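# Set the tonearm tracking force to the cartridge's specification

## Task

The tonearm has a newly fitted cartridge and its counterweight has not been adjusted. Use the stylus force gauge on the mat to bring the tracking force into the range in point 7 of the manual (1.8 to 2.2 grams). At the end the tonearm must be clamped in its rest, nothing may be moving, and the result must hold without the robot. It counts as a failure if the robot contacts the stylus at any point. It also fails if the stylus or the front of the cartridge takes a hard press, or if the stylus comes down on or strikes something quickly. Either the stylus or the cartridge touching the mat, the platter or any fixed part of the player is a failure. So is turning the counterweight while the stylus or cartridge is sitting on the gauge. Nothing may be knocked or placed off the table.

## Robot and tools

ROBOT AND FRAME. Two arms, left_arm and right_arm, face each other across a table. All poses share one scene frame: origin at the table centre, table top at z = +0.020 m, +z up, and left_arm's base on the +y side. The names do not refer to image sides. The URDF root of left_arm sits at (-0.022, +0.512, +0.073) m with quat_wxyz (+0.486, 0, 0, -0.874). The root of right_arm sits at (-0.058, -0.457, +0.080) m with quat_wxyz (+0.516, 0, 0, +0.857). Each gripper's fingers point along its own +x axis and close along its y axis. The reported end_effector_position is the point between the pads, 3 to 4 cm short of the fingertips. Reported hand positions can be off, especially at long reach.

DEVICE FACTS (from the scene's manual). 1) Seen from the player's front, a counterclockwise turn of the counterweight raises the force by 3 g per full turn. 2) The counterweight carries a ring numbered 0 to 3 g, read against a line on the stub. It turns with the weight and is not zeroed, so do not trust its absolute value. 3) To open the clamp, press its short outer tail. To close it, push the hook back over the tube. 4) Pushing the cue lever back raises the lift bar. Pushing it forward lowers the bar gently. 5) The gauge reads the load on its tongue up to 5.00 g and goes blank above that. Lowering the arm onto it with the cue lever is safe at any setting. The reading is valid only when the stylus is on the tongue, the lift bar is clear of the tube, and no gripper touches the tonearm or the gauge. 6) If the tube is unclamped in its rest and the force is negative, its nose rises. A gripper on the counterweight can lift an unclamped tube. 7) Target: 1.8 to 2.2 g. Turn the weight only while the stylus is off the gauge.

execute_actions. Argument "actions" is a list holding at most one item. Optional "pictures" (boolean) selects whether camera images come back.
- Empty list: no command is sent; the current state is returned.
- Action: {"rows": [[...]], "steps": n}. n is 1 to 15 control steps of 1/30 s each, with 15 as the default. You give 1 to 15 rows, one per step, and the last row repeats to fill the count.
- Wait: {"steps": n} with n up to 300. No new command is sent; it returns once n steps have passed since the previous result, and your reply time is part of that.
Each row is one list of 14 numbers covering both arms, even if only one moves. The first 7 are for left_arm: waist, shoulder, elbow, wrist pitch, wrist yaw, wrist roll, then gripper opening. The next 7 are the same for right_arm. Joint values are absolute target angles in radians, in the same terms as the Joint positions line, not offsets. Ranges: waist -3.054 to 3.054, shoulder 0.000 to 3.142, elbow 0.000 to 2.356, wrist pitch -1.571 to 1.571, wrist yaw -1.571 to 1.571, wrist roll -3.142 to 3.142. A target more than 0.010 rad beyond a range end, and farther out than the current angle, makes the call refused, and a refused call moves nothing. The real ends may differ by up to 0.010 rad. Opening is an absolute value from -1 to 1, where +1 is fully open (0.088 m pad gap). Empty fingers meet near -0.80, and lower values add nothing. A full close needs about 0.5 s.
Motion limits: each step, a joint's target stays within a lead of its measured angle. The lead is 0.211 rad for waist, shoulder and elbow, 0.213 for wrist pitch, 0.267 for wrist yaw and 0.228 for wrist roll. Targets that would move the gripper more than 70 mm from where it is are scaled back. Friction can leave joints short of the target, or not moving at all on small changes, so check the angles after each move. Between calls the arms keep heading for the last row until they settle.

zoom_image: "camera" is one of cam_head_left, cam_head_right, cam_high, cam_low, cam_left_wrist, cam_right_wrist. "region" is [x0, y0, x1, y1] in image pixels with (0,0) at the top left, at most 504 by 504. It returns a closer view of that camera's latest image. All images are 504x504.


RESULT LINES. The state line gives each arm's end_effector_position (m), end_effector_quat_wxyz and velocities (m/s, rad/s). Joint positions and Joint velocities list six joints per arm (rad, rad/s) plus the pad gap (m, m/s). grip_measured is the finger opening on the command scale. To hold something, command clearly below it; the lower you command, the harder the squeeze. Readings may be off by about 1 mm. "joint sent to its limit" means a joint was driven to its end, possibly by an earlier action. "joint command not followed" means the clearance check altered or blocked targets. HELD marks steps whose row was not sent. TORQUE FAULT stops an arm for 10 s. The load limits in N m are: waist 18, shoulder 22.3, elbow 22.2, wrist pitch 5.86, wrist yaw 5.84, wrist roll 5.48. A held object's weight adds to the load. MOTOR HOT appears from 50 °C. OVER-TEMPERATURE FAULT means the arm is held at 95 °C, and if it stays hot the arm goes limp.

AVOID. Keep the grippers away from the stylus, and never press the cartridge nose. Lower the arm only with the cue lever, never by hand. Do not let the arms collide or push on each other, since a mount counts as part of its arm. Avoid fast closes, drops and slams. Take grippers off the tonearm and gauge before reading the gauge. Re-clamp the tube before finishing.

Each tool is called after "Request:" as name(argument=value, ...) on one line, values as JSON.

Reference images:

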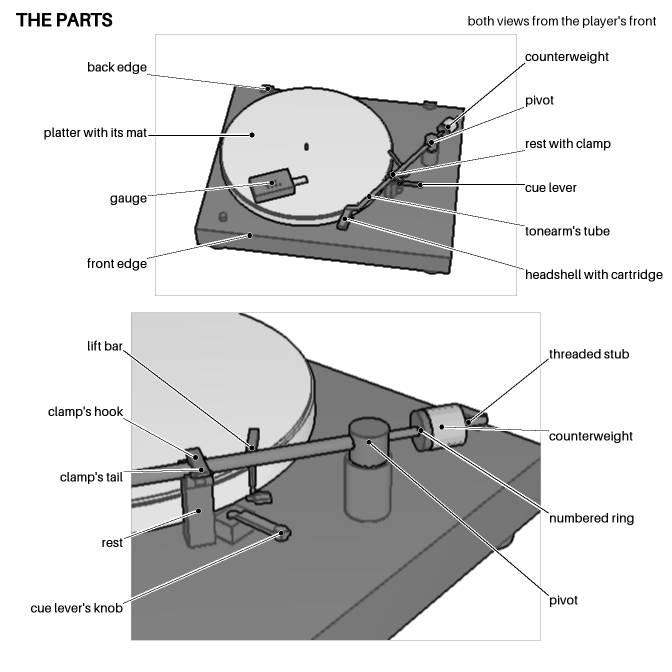

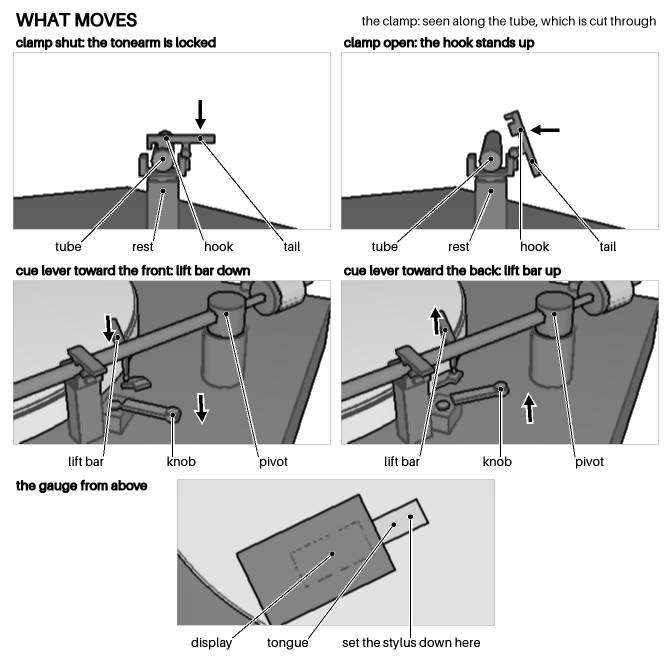

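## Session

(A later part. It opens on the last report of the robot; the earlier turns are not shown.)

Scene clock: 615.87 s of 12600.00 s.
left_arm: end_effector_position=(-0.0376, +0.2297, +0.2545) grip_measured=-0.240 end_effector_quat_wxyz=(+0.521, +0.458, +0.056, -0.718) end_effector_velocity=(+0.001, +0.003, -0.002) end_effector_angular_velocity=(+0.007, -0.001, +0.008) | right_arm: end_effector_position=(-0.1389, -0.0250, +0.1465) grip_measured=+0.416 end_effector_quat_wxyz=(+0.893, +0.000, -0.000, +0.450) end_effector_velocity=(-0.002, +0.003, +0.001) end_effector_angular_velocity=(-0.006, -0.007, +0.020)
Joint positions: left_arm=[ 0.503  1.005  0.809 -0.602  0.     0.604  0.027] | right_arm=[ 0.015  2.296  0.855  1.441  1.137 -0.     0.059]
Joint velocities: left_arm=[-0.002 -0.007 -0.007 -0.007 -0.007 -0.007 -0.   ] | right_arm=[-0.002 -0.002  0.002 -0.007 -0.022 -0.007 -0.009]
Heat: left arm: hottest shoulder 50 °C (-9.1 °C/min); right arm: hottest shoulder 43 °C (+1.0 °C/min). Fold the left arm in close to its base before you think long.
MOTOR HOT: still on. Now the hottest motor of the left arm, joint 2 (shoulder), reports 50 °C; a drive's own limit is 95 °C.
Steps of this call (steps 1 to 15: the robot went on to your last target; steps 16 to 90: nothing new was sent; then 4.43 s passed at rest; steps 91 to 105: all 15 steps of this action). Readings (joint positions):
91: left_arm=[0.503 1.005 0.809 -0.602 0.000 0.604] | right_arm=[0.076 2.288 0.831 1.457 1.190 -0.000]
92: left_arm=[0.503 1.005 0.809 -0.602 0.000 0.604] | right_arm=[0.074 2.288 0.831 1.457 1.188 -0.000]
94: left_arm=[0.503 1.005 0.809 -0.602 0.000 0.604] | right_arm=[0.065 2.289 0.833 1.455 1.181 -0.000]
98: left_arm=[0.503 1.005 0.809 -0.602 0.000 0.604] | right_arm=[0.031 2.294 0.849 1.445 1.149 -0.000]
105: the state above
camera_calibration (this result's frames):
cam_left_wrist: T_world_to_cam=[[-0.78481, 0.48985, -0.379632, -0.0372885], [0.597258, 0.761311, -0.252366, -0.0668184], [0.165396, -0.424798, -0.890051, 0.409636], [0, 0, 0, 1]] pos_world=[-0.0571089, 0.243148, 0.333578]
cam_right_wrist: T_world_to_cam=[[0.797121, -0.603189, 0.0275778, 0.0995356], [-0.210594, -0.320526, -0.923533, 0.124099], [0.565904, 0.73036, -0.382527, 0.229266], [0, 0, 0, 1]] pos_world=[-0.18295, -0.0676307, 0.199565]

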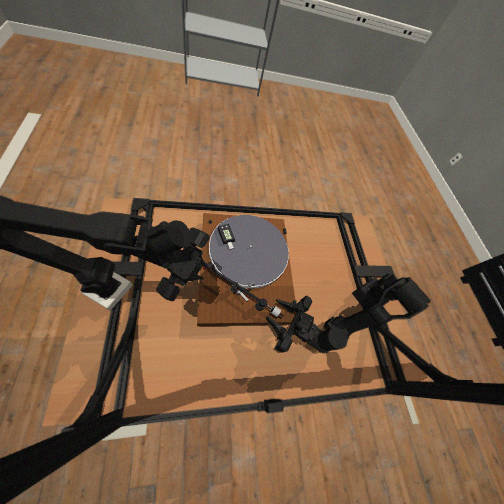

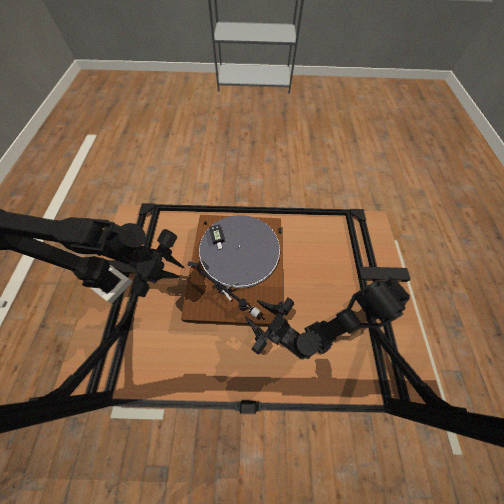

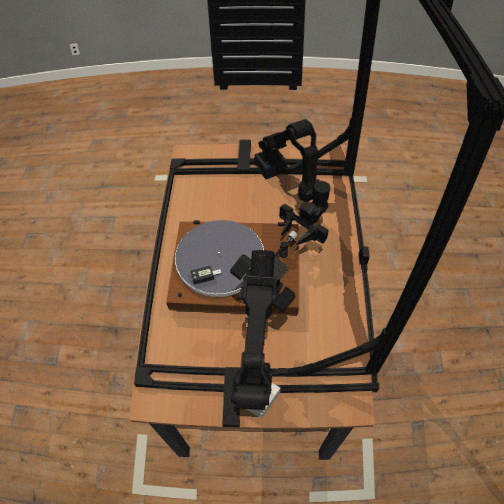

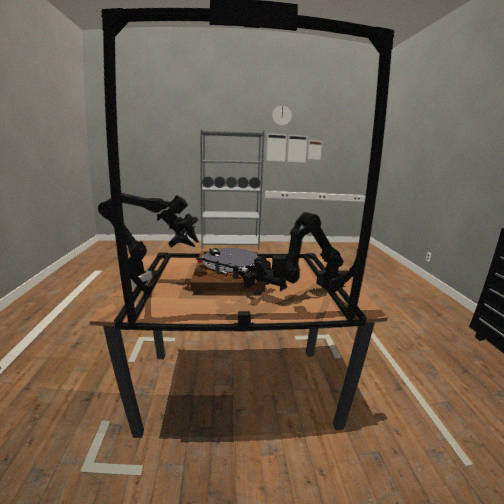

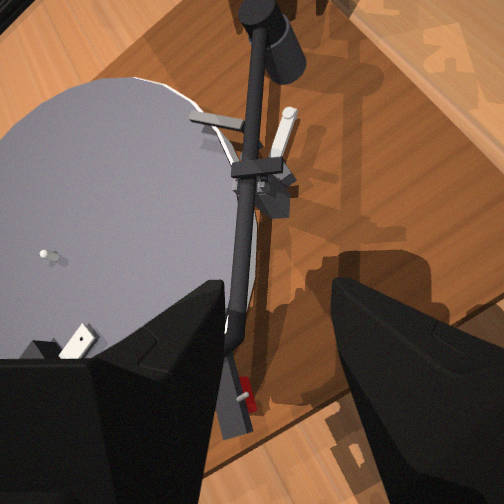

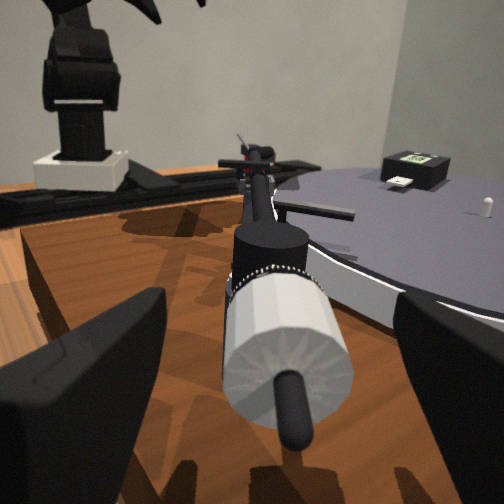

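Request:
execute_actions(actions=[{"rows":[[0.5,1.0,0.8,-0.6,0,0.6,-0.24,0.0145,2.305,0.863,1.439,1.131,-0.2,0.3],[0.5,1.0,0.8,-0.6,0,0.6,-0.24,0.0145,2.305,0.863,1.439,1.131,-0.4,0.2],[0.5,1.0,0.8,-0.6,0,0.6,-0.24,0.0145,2.305,0.863,1.439,1.131,-0.55,0.1],[0.5,1.0,0.8,-0.6,0,0.6,-0.24,0.0145,2.305,0.863,1.439,1.131,-0.7,0.0]],"steps":15}])

Scene clock: 621.43 s of 12600.00 s.
left_arm: end_effector_position=(-0.0376, +0.2298, +0.2542) grip_measured=-0.240 end_effector_quat_wxyz=(+0.521, +0.458, +0.057, -0.718) end_effector_velocity=(+0.001, +0.004, -0.004) end_effector_angular_velocity=(+0.022, -0.001, +0.008) | right_arm: end_effector_position=(-0.1391, -0.0248, +0.1463) grip_measured=+0.003 end_effector_quat_wxyz=(+0.841, -0.298, -0.151, +0.425) end_effector_velocity=(+0.000, +0.001, +0.001) end_effector_angular_velocity=(-0.102, -0.137, +0.005)
Joint positions: left_arm=[ 0.503  1.005  0.808 -0.602  0.     0.604  0.027] | right_arm=[ 0.015  2.296  0.856  1.44   1.136 -0.681  0.039]
Joint velocities: left_arm=[-0.002 -0.002 -0.002 -0.022 -0.007 -0.007 -0.   ] | right_arm=[-0.002 -0.007 -0.002 -0.007 -0.007 -0.168 -0.002]
Heat: left arm: hottest shoulder 49 °C (-10.1 °C/min); right arm: hottest shoulder 43 °C (+1.0 °C/min). Fold the left arm in close to its base before you think long.
MOTOR HOT: still on. Now the hottest motor of the left arm, joint 2 (shoulder), reports 49 °C; a drive's own limit is 95 °C.
Steps of this call (steps 1 to 15: the robot went on to your last target; steps 16 to 90: nothing new was sent; then 2.07 s passed at rest; steps 91 to 105: all 15 steps of this action). Readings (joint positions):
91: left_arm=[0.503 1.005 0.809 -0.602 0.000 0.604] | right_arm=[0.015 2.296 0.856 1.440 1.136 -0.048]
92: left_arm=[0.503 1.005 0.809 -0.602 0.000 0.604] | right_arm=[0.015 2.296 0.856 1.440 1.136 -0.115]
94: left_arm=[0.503 1.005 0.809 -0.602 0.000 0.604] | right_arm=[0.015 2.296 0.856 1.440 1.136 -0.248]
98: left_arm=[0.503 1.005 0.809 -0.602 0.000 0.604] | right_arm=[0.015 2.296 0.856 1.440 1.136 -0.510]
105: the state above
camera_calibration (this result's frames):
cam_left_wrist: T_world_to_cam=[[-0.785029, 0.48993, -0.379075, -0.0376233], [0.596993, 0.76167, -0.251909, -0.0671925], [0.165312, -0.424061, -0.890418, 0.409328], [0, 0, 0, 1]] pos_world=[-0.0570889, 0.243192, 0.333285]
cam_right_wrist: T_world_to_cam=[[0.604406, -0.459367, 0.650904, -0.0145141], [0.254208, -0.663113, -0.704031, 0.147987], [0.755031, 0.590985, -0.284014, 0.237576], [0, 0, 0, 1]] pos_world=[-0.208224, -0.0489392, 0.18111]

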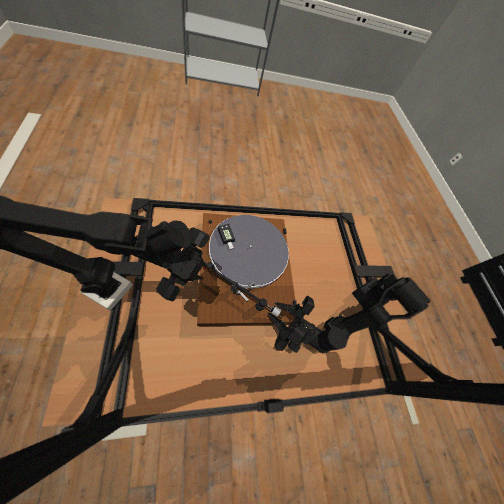

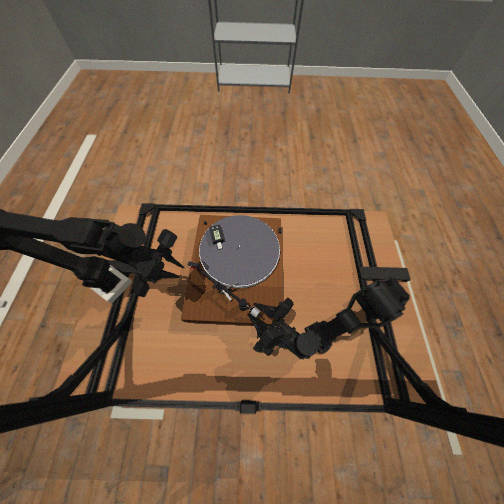

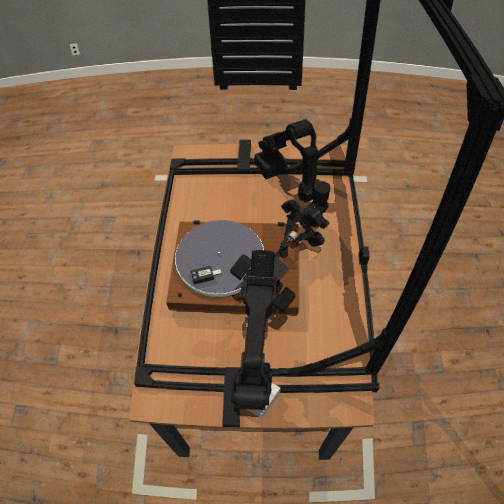

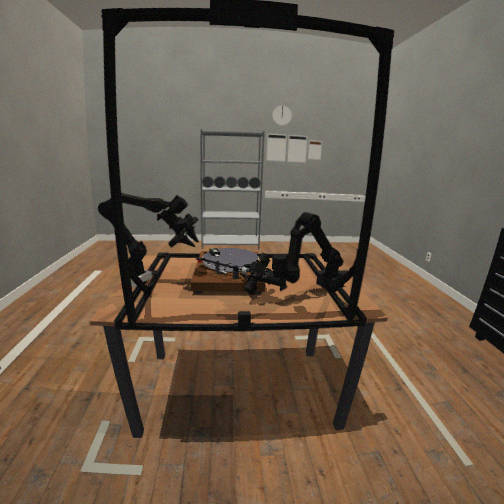

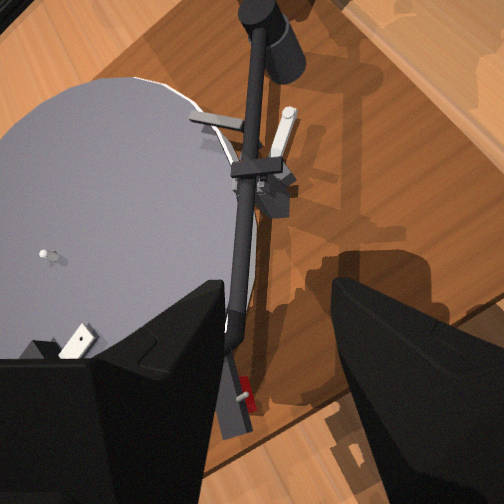

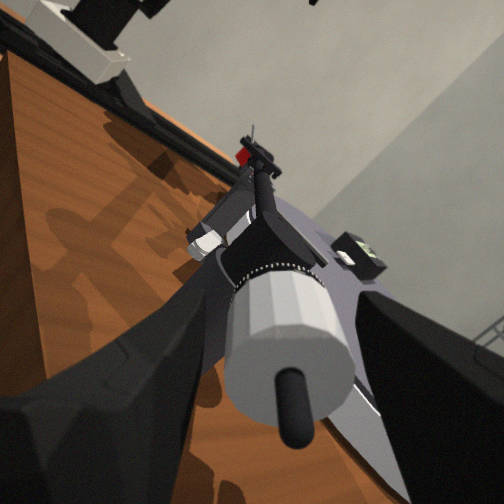

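Request:
execute_actions(actions=[{"rows":[[0.5,1.0,0.8,-0.6,0,0.6,-0.24,0.0145,2.305,0.863,1.439,1.131,-0.7,-0.1],[0.5,1.0,0.8,-0.6,0,0.6,-0.24,0.0145,2.305,0.863,1.439,1.131,-0.7,-0.16],[0.5,1.0,0.8,-0.6,0,0.6,-0.24,0.0145,2.305,0.863,1.439,1.131,-0.7,-0.2],[0.5,1.0,0.8,-0.6,0,0.6,-0.24,0.0145,2.305,0.863,1.439,1.131,-0.7,-0.24],[0.5,1.0,0.8,-0.6,0,0.6,-0.24,0.0145,2.305,0.863,1.439,1.131,-0.7,-0.28],[0.5,1.0,0.8,-0.6,0,0.6,-0.24,0.0145,2.305,0.863,1.439,1.131,-0.7,-0.32],[0.5,1.0,0.8,-0.6,0,0.6,-0.24,0.0145,2.305,0.863,1.439,1.131,-0.7,-0.36]],"steps":15}])

Request:
zoom_image(camera="cam_right_wrist", region=[200,230,360,390])

Scene clock: 627.40 s of 12600.00 s.
left_arm: end_effector_position=(-0.0375, +0.2298, +0.2542) grip_measured=-0.240 end_effector_quat_wxyz=(+0.521, +0.458, +0.057, -0.718) end_effector_velocity=(-0.002, +0.001, -0.003) end_effector_angular_velocity=(+0.013, +0.010, -0.002) | right_arm: end_effector_position=(-0.1395, -0.0245, +0.1460) grip_measured=-0.265 end_effector_quat_wxyz=(+0.838, -0.305, -0.154, +0.425) end_effector_velocity=(+0.000, +0.000, -0.002) end_effector_angular_velocity=(-0.024, -0.016, +0.005)
Joint positions: left_arm=[ 0.503  1.005  0.808 -0.602 -0.     0.604  0.027] | right_arm=[ 0.015  2.297  0.856  1.44   1.133 -0.696  0.026]
Joint velocities: left_arm=[-0.002  0.002 -0.002 -0.007  0.007 -0.007  0.   ] | right_arm=[-0.002 -0.002 -0.002 -0.022 -0.007 -0.007 -0.   ]
Heat: left arm: hottest shoulder 49 °C (-10.2 °C/min); right arm: hottest shoulder 43 °C (+1.0 °C/min). Fold the left arm in close to its base before you think long.
MOTOR HOT: still on. Now the hottest motor of the left arm, joint 2 (shoulder), reports 49 °C; a drive's own limit is 95 °C.
Steps of this call (steps 1 to 30: the robot went on to your last target; steps 31 to 90: nothing new was sent; then 2.47 s passed at rest; steps 91 to 105: all 15 steps of this action). Readings (joint positions):
91: left_arm=[0.503 1.005 0.808 -0.602 -0.000 0.604] | right_arm=[0.015 2.297 0.856 1.441 1.136 -0.696]
92: left_arm=[0.503 1.005 0.808 -0.602 -0.000 0.604] | right_arm=[0.015 2.297 0.856 1.441 1.136 -0.696]
94: left_arm=[0.503 1.005 0.808 -0.602 -0.000 0.604] | right_arm=[0.015 2.297 0.856 1.441 1.136 -0.696]
98: left_arm=[0.503 1.005 0.808 -0.602 -0.000 0.604] | right_arm=[0.015 2.297 0.856 1.440 1.133 -0.696]
105: the state above
camera_calibration (this result's frames):
cam_left_wrist: T_world_to_cam=[[-0.785064, 0.489571, -0.379467, -0.0374058], [0.596854, 0.761729, -0.25206, -0.067224], [0.16565, -0.42437, -0.890208, 0.409362], [0, 0, 0, 1]] pos_world=[-0.0570537, 0.24324, 0.333279]
cam_right_wrist: T_world_to_cam=[[0.597099, -0.451238, 0.663217, -0.0166098], [0.265057, -0.669358, -0.694049, 0.147983], [0.757111, 0.590207, -0.280069, 0.237289], [0, 0, 0, 1]] pos_world=[-0.208961, -0.0484906, 0.180181]

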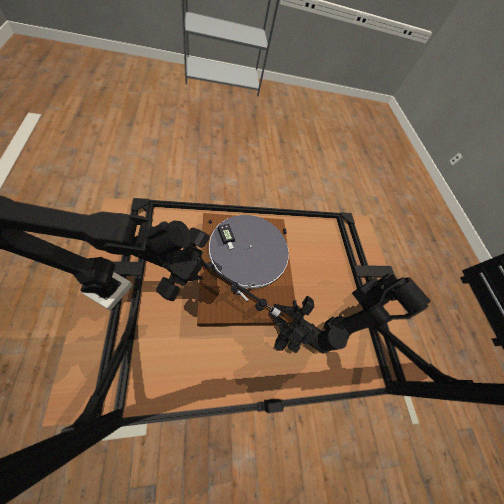

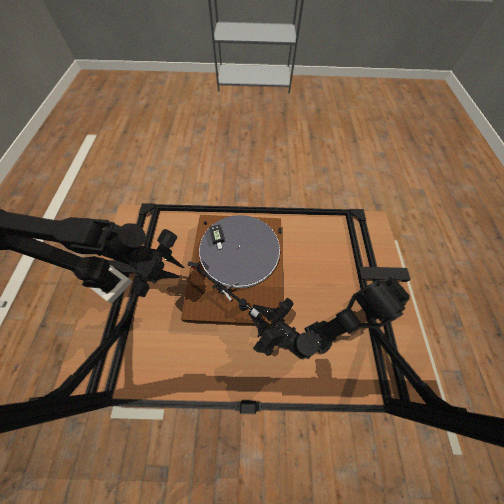

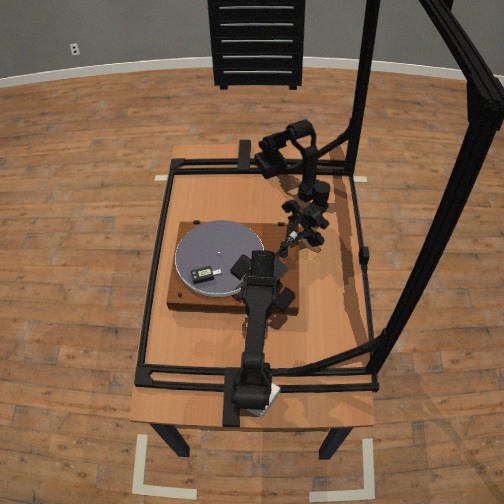

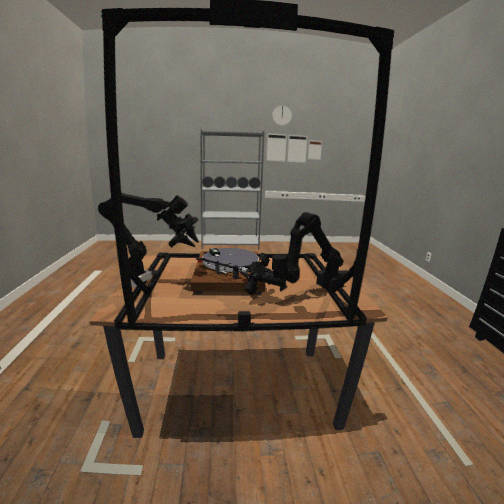

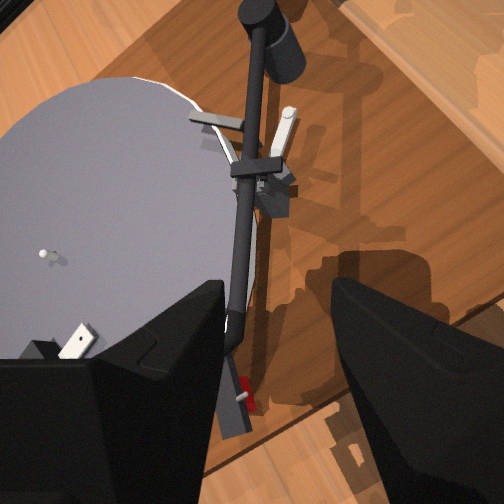

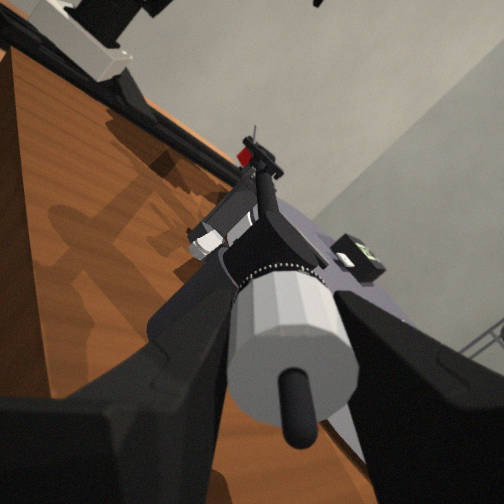

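Region (200, 230, 360, 390) of cam_right_wrist's 504x504 image, scaled by 3.150, with more detail than that image has.

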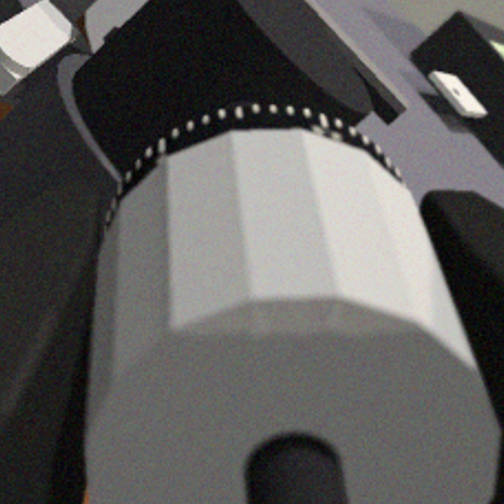

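Useful marks (long tick at 162, number at 325). Turn.

Request:
execute_actions(actions=[{"rows":[[0.5,1.0,0.8,-0.6,0,0.6,-0.24,0.0145,2.305,0.863,1.439,1.131,-0.64,-0.42],[0.5,1.0,0.8,-0.6,0,0.6,-0.24,0.0145,2.305,0.863,1.439,1.131,-0.58,-0.42],[0.5,1.0,0.8,-0.6,0,0.6,-0.24,0.0145,2.305,0.863,1.439,1.131,-0.52,-0.42],[0.5,1.0,0.8,-0.6,0,0.6,-0.24,0.0145,2.305,0.863,1.439,1.131,-0.46,-0.42],[0.5,1.0,0.8,-0.6,0,0.6,-0.24,0.0145,2.305,0.863,1.439,1.131,-0.40,-0.42],[0.5,1.0,0.8,-0.6,0,0.6,-0.24,0.0145,2.305,0.863,1.439,1.131,-0.34,-0.42],[0.5,1.0,0.8,-0.6,0,0.6,-0.24,0.0145,2.305,0.863,1.439,1.131,-0.28,-0.42],[0.5,1.0,0.8,-0.6,0,0.6,-0.24,0.0145,2.305,0.863,1.439,1.131,-0.22,-0.42],[0.5,1.0,0.8,-0.6,0,0.6,-0.24,0.0145,2.305,0.863,1.439,1.131,-0.16,-0.42],[0.5,1.0,0.8,-0.6,0,0.6,-0.24,0.0145,2.305,0.863,1.439,1.131,-0.10,-0.42],[0.5,1.0,0.8,-0.6,0,0.6,-0.24,0.0145,2.305,0.863,1.439,1.131,-0.04,-0.42],[0.5,1.0,0.8,-0.6,0,0.6,-0.24,0.0145,2.305,0.863,1.439,1.131,0.02,-0.42],[0.5,1.0,0.8,-0.6,0,0.6,-0.24,0.0145,2.305,0.863,1.439,1.131,0.07,-0.42],[0.5,1.0,0.8,-0.6,0,0.6,-0.24,0.0145,2.305,0.863,1.439,1.131,0.11,-0.42]],"steps":15}], pictures=false)

Request:
execute_actions(actions=[{"steps":25}])

Request:
zoom_image(camera="cam_right_wrist", region=[200,230,360,390])

Scene clock: 634.90 s of 12600.00 s.
left_arm: end_effector_position=(-0.0376, +0.2299, +0.2540) grip_measured=-0.240 end_effector_quat_wxyz=(+0.521, +0.458, +0.057, -0.718) end_effector_velocity=(+0.002, +0.003, -0.002) end_effector_angular_velocity=(+0.017, -0.001, +0.013) | right_arm: end_effector_position=(-0.1392, -0.0237, +0.1459) grip_measured=-0.265 end_effector_quat_wxyz=(+0.891, +0.008, +0.005, +0.453) end_effector_velocity=(+0.000, +0.000, -0.002) end_effector_angular_velocity=(+0.597, +0.829, +0.004)
Joint positions: left_arm=[ 0.503  1.005  0.808 -0.602 -0.     0.604  0.027] | right_arm=[0.012 2.298 0.857 1.439 1.128 0.02  0.026]
Joint velocities: left_arm=[ 0.002 -0.002  0.002 -0.022 -0.007 -0.007 -0.   ] | right_arm=[-0.002  0.002 -0.002 -0.007 -0.007  1.033 -0.   ]
Heat: left arm: hottest shoulder 48 °C (-11.1 °C/min); right arm: hottest shoulder 43 °C (+1.0 °C/min). Fold the left arm in close to its base before you think long.
MOTOR HOT: still on. Now the hottest motor of the left arm, joint 2 (shoulder), reports 48 °C; a drive's own limit is 95 °C.
Steps of this call (steps 1 to 15: the robot went on to your last target; steps 16 to 90: nothing new was sent; then 4.00 s passed at rest; steps 91 to 105: all 15 steps of this action). Readings (joint positions):
91: left_arm=[0.503 1.005 0.808 -0.602 -0.000 0.604] | right_arm=[0.015 2.298 0.857 1.440 1.133 -0.687]
92: left_arm=[0.503 1.005 0.808 -0.602 -0.000 0.604] | right_arm=[0.014 2.298 0.857 1.440 1.133 -0.660]
94: left_arm=[0.503 1.005 0.808 -0.602 -0.000 0.604] | right_arm=[0.014 2.298 0.857 1.440 1.132 -0.576]
98: left_arm=[0.503 1.005 0.808 -0.602 -0.000 0.604] | right_arm=[0.014 2.298 0.857 1.439 1.130 -0.362]
105: the state above

Scene clock: 635.73 s of 12600.00 s.
left_arm: end_effector_position=(-0.0376, +0.2299, +0.2540) grip_measured=-0.240 end_effector_quat_wxyz=(+0.521, +0.458, +0.057, -0.718) end_effector_velocity=(+0.002, -0.003, +0.003) end_effector_angular_velocity=(-0.023, -0.020, +0.008) | right_arm: end_effector_position=(-0.1392, -0.0236, +0.1459) grip_measured=-0.265 end_effector_quat_wxyz=(+0.890, +0.045, +0.024, +0.453) end_effector_velocity=(-0.000, +0.001, +0.001) end_effector_angular_velocity=(-0.015, -0.019, +0.005)
Joint positions: left_arm=[ 0.503  1.005  0.808 -0.602 -0.     0.604  0.027] | right_arm=[0.012 2.298 0.857 1.438 1.128 0.104 0.026]
Joint velocities: left_arm=[-0.002 -0.002 -0.002  0.022 -0.022  0.007 -0.   ] | right_arm=[-0.002 -0.002  0.002 -0.007 -0.007 -0.022 -0.   ]
Heat: left arm: hottest shoulder 48 °C (-11.1 °C/min); right arm: hottest shoulder 43 °C (+1.0 °C/min). Fold the left arm in close to its base before you think long.
MOTOR HOT: still on. Now the hottest motor of the left arm, joint 2 (shoulder), reports 48 °C; a drive's own limit is 95 °C.
Steps of this call (steps 1 to 25: the robot went on to your last target). Readings (joint positions):
1: left_arm=[0.503 1.005 0.808 -0.602 -0.000 0.604] | right_arm=[0.012 2.298 0.857 1.439 1.128 0.046]
2: left_arm=[0.503 1.005 0.808 -0.602 -0.000 0.604] | right_arm=[0.012 2.298 0.857 1.439 1.128 0.064]
4: left_arm=[0.503 1.005 0.808 -0.602 -0.000 0.604] | right_arm=[0.012 2.298 0.857 1.438 1.128 0.084]
8: left_arm=[0.503 1.005 0.808 -0.602 -0.000 0.604] | right_arm=[0.012 2.298 0.857 1.438 1.128 0.100]
25: the state above
camera_calibration (this result's frames):
cam_left_wrist: T_world_to_cam=[[-0.784869, 0.490015, -0.379297, -0.0377145], [0.59715, 0.761597, -0.251758, -0.0672823], [0.165506, -0.424094, -0.890366, 0.409239], [0, 0, 0, 1]] pos_world=[-0.0571549, 0.243278, 0.333129]
cam_right_wrist: T_world_to_cam=[[0.799504, -0.59603, -0.0744387, 0.116115], [-0.285083, -0.267451, -0.920433, 0.114305], [0.528698, 0.757111, -0.383747, 0.223812], [0, 0, 0, 1]] pos_world=[-0.178577, -0.0696714, 0.199741]

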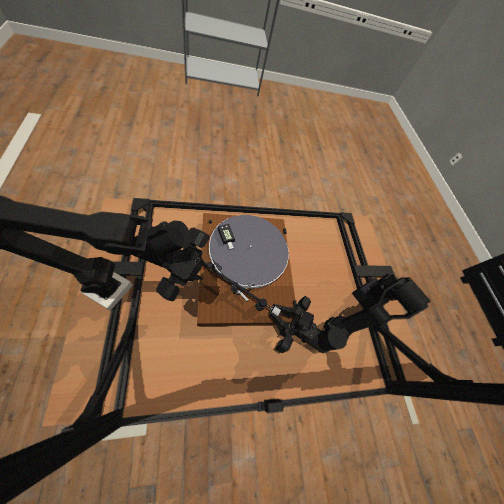

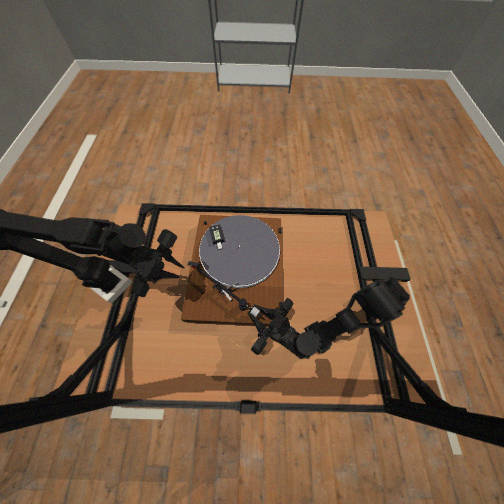

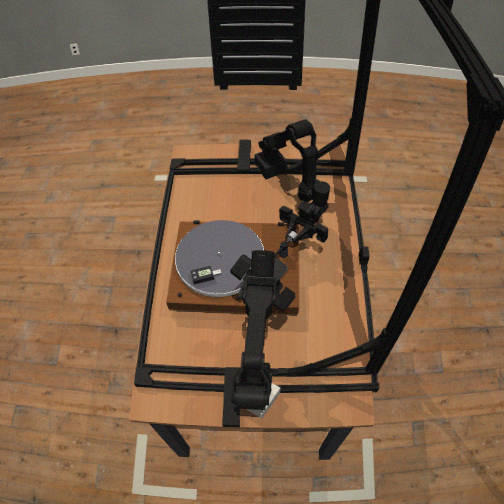

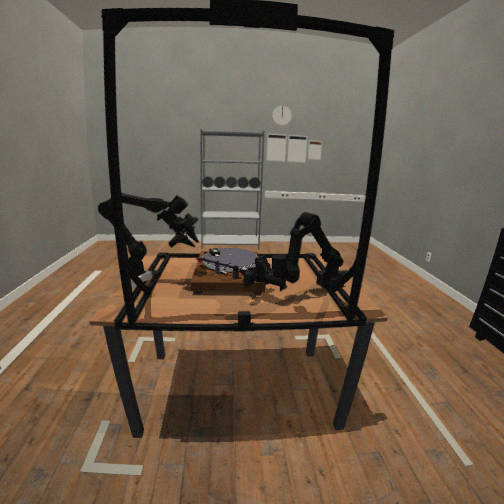

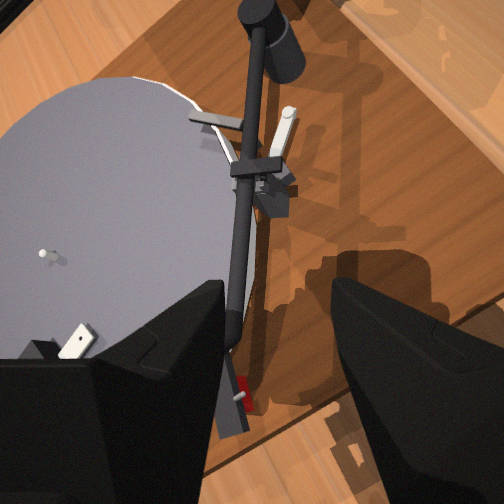

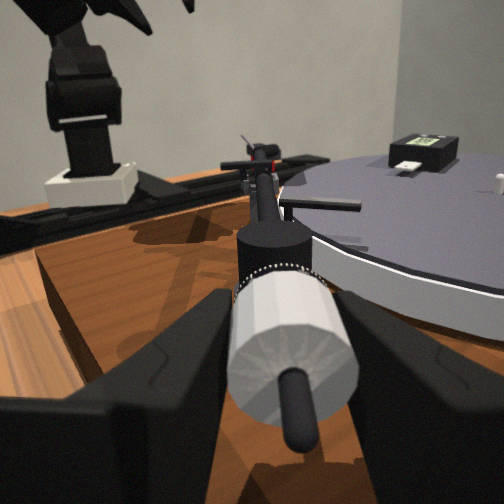

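Region (200, 230, 360, 390) of cam_right_wrist's 504x504 image, scaled by 3.150, with more detail than that image has.

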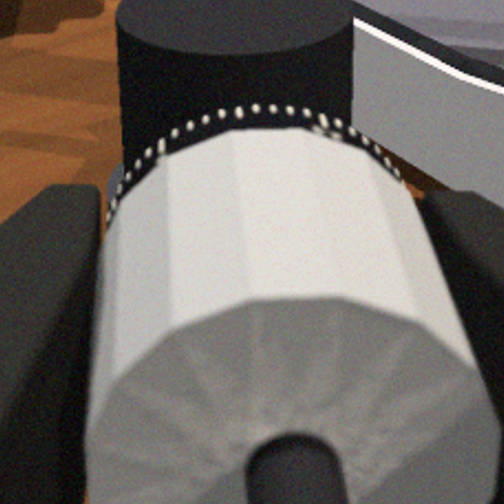

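No slip: +0.80. Repeat.

Request:
execute_actions(actions=[{"rows":[[0.5,1.0,0.8,-0.6,0,0.6,-0.24,0.0145,2.305,0.863,1.439,1.131,0.104,0.05],[0.5,1.0,0.8,-0.6,0,0.6,-0.24,0.0145,2.305,0.863,1.439,1.131,0.104,0.05],[0.5,1.0,0.8,-0.6,0,0.6,-0.24,0.0145,2.305,0.863,1.439,1.131,0.104,0.05],[0.5,1.0,0.8,-0.6,0,0.6,-0.24,0.0145,2.305,0.863,1.439,1.131,0.104,0.05],[0.5,1.0,0.8,-0.6,0,0.6,-0.24,0.0145,2.305,0.863,1.439,1.131,0.104,0.05],[0.5,1.0,0.8,-0.6,0,0.6,-0.24,0.0145,2.305,0.863,1.439,1.131,0.104,0.05],[0.5,1.0,0.8,-0.6,0,0.6,-0.24,0.0145,2.305,0.863,1.439,1.131,0.104,0.05],[0.5,1.0,0.8,-0.6,0,0.6,-0.24,0.0145,2.305,0.863,1.439,1.131,-0.7,0.05]],"steps":15}], pictures=false)

Request:
execute_actions(actions=[{"steps":25}], pictures=false)

Request:
execute_actions(actions=[{"rows":[[0.5,1.0,0.8,-0.6,0,0.6,-0.24,0.0145,2.305,0.863,1.439,1.131,-0.7,-0.05],[0.5,1.0,0.8,-0.6,0,0.6,-0.24,0.0145,2.305,0.863,1.439,1.131,-0.7,-0.12],[0.5,1.0,0.8,-0.6,0,0.6,-0.24,0.0145,2.305,0.863,1.439,1.131,-0.7,-0.18],[0.5,1.0,0.8,-0.6,0,0.6,-0.24,0.0145,2.305,0.863,1.439,1.131,-0.7,-0.22],[0.5,1.0,0.8,-0.6,0,0.6,-0.24,0.0145,2.305,0.863,1.439,1.131,-0.7,-0.26],[0.5,1.0,0.8,-0.6,0,0.6,-0.24,0.0145,2.305,0.863,1.439,1.131,-0.7,-0.30],[0.5,1.0,0.8,-0.6,0,0.6,-0.24,0.0145,2.305,0.863,1.439,1.131,-0.7,-0.36],[0.5,1.0,0.8,-0.6,0,0.6,-0.24,0.0145,2.305,0.863,1.439,1.131,-0.7,-0.42]],"steps":15}])

Request:
zoom_image(camera="cam_right_wrist", region=[200,230,360,390])

Scene clock: 645.83 s of 12600.00 s.
left_arm: end_effector_position=(-0.0377, +0.2300, +0.2540) grip_measured=-0.240 end_effector_quat_wxyz=(+0.521, +0.458, +0.057, -0.718) end_effector_velocity=(+0.003, +0.000, -0.001) end_effector_angular_velocity=(+0.007, -0.001, +0.029) | right_arm: end_effector_position=(-0.1393, -0.0235, +0.1459) grip_measured=+0.048 end_effector_quat_wxyz=(+0.872, -0.182, -0.093, +0.444) end_effector_velocity=(-0.001, +0.002, -0.001) end_effector_angular_velocity=(-1.183, -1.621, +0.021)
Joint positions: left_arm=[ 0.503  1.004  0.807 -0.602  0.     0.603  0.027] | right_arm=[ 0.012  2.298  0.858  1.439  1.128 -0.411  0.041]
Joint velocities: left_arm=[-0.002  0.002  0.002 -0.007 -0.022 -0.022 -0.   ] | right_arm=[-0.002 -0.002 -0.002 -0.007 -0.022 -2.     0.001]
Heat: left arm: hottest shoulder 47 °C (-9.0 °C/min); right arm: hottest shoulder 43 °C (+1.0 °C/min).
MOTOR HOT: cleared. Now the hottest motor of the left arm, joint 2 (shoulder), reports 47 °C.
Steps of this call (steps 1 to 15: the robot went on to your last target; steps 16 to 90: nothing new was sent; then 6.60 s passed at rest; steps 91 to 105: all 15 steps of this action). Readings (joint positions):
91: left_arm=[0.503 1.004 0.807 -0.602 -0.000 0.603] | right_arm=[0.012 2.298 0.857 1.438 1.128 0.105]
92: left_arm=[0.503 1.004 0.807 -0.602 -0.000 0.603] | right_arm=[0.012 2.298 0.857 1.438 1.128 0.105]
94: left_arm=[0.503 1.004 0.807 -0.602 -0.000 0.603] | right_arm=[0.012 2.298 0.858 1.438 1.128 0.105]
98: left_arm=[0.503 1.004 0.807 -0.602 0.000 0.603] | right_arm=[0.012 2.298 0.857 1.439 1.128 0.050]
105: the state above

Scene clock: 646.67 s of 12600.00 s.
left_arm: end_effector_position=(-0.0377, +0.2300, +0.2540) grip_measured=-0.240 end_effector_quat_wxyz=(+0.521, +0.458, +0.057, -0.718) end_effector_velocity=(+0.001, +0.004, -0.004) end_effector_angular_velocity=(+0.022, +0.009, +0.018) | right_arm: end_effector_position=(-0.1392, -0.0236, +0.1461) grip_measured=+0.050 end_effector_quat_wxyz=(+0.838, -0.303, -0.155, +0.426) end_effector_velocity=(+0.000, +0.000, -0.001) end_effector_angular_velocity=(-0.011, -0.009, +0.005)
Joint positions: left_arm=[ 0.503  1.004  0.807 -0.602  0.     0.603  0.027] | right_arm=[ 0.012  2.298  0.858  1.44   1.128 -0.695  0.041]
Joint velocities: left_arm=[-0.002 -0.002 -0.002 -0.022 -0.007 -0.022 -0.   ] | right_arm=[-0.002 -0.002 -0.002 -0.007 -0.007 -0.007  0.   ]
Heat: left arm: hottest shoulder 47 °C (-8.0 °C/min); right arm: hottest shoulder 43 °C (+1.0 °C/min).
Steps of this call (steps 1 to 25: the robot went on to your last target). Readings (joint positions):
1: left_arm=[0.503 1.004 0.807 -0.602 0.000 0.603] | right_arm=[0.012 2.298 0.858 1.439 1.128 -0.476]
2: left_arm=[0.503 1.004 0.807 -0.602 0.000 0.603] | right_arm=[0.012 2.298 0.858 1.439 1.128 -0.541]
4: left_arm=[0.503 1.004 0.807 -0.602 0.000 0.603] | right_arm=[0.012 2.298 0.858 1.440 1.128 -0.621]
8: left_arm=[0.503 1.004 0.807 -0.602 0.000 0.603] | right_arm=[0.012 2.298 0.858 1.440 1.128 -0.678]
25: the state above

Scene clock: 647.17 s of 12600.00 s.
left_arm: end_effector_position=(-0.0377, +0.2300, +0.2540) grip_measured=-0.240 end_effector_quat_wxyz=(+0.521, +0.458, +0.057, -0.718) end_effector_velocity=(+0.000, +0.000, -0.001) end_effector_angular_velocity=(-0.002, -0.000, +0.008) | right_arm: end_effector_position=(-0.1391, -0.0236, +0.1458) grip_measured=-0.267 end_effector_quat_wxyz=(+0.838, -0.304, -0.155, +0.426) end_effector_velocity=(-0.004, +0.002, -0.001) end_effector_angular_velocity=(-0.019, -0.021, +0.024)
Joint positions: left_arm=[ 0.503  1.004  0.807 -0.602  0.     0.603  0.027] | right_arm=[ 0.012  2.298  0.858  1.44   1.129 -0.696  0.026]
Joint velocities: left_arm=[-0.002 -0.002 -0.007  0.007 -0.007 -0.007 -0.   ] | right_arm=[ 0.002  0.002  0.002 -0.007 -0.022 -0.022 -0.   ]
Heat: left arm: hottest shoulder 47 °C (-8.1 °C/min); right arm: hottest shoulder 43 °C (+1.0 °C/min).
Steps of this call (steps 1 to 15: all 15 steps of this action). Readings (joint positions):
1: left_arm=[0.503 1.004 0.807 -0.602 0.000 0.603] | right_arm=[0.012 2.298 0.858 1.440 1.128 -0.695]
2: left_arm=[0.503 1.004 0.807 -0.602 0.000 0.603] | right_arm=[0.012 2.298 0.858 1.440 1.128 -0.695]
4: left_arm=[0.503 1.004 0.807 -0.602 0.000 0.603] | right_arm=[0.012 2.298 0.858 1.440 1.128 -0.695]
8: left_arm=[0.503 1.004 0.807 -0.602 0.000 0.603] | right_arm=[0.012 2.298 0.858 1.440 1.129 -0.696]
15: the state above
camera_calibration (this result's frames):
cam_left_wrist: T_world_to_cam=[[-0.785077, 0.49002, -0.378859, -0.0379395], [0.597009, 0.761609, -0.252057, -0.0672634], [0.16503, -0.424067, -0.890468, 0.409239], [0, 0, 0, 1]] pos_world=[-0.0571651, 0.243364, 0.333086]
cam_right_wrist: T_world_to_cam=[[0.598165, -0.450247, 0.662931, -0.0161057], [0.266118, -0.668696, -0.694281, 0.148537], [0.755897, 0.591712, -0.280172, 0.236382], [0, 0, 0, 1]] pos_world=[-0.208575, -0.0477957, 0.180031]

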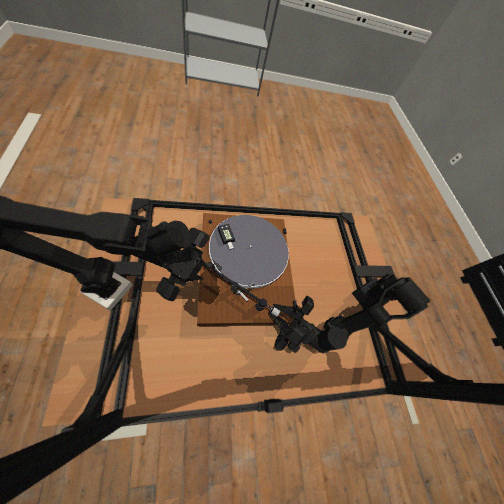

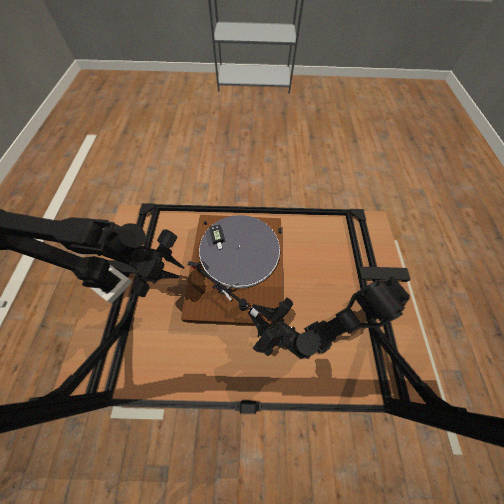

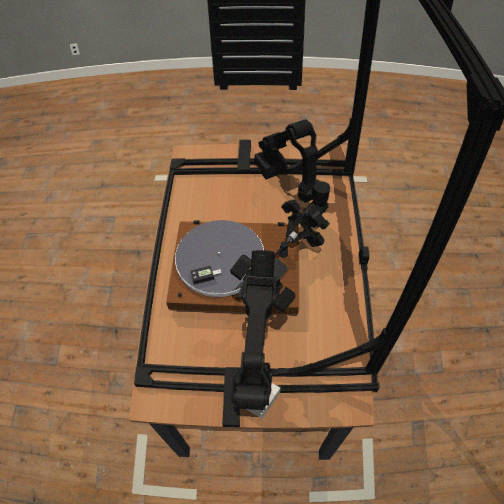

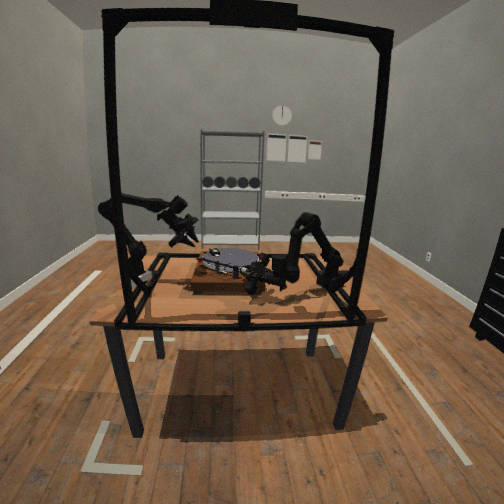

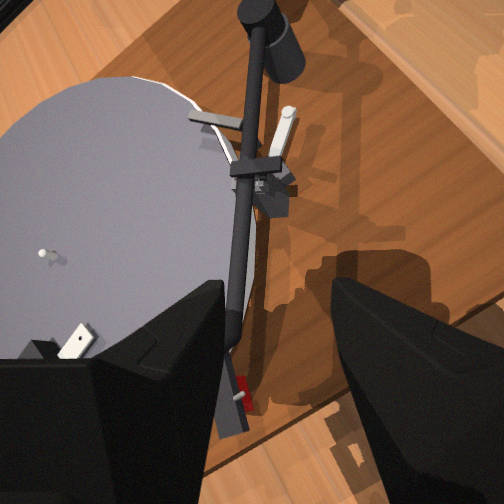

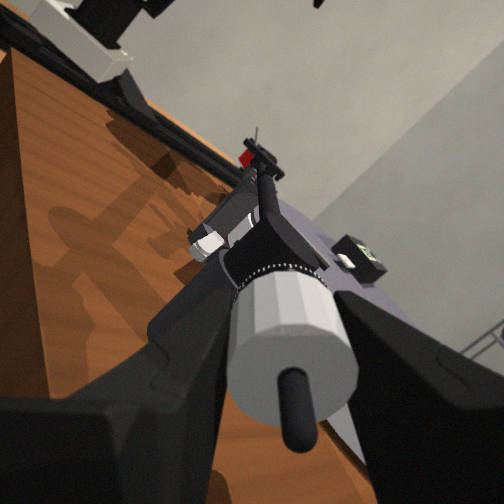

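Region (200, 230, 360, 390) of cam_right_wrist's 504x504 image, scaled by 3.150, with more detail than that image has.

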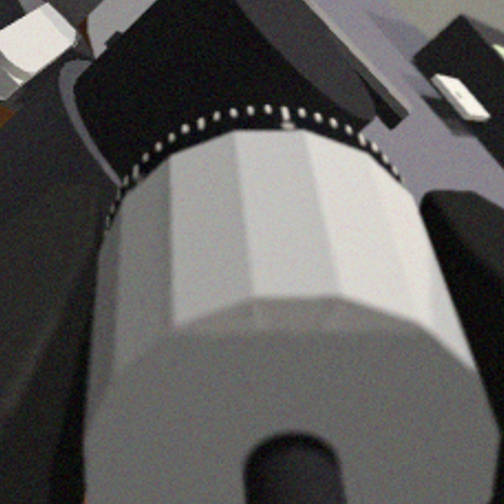

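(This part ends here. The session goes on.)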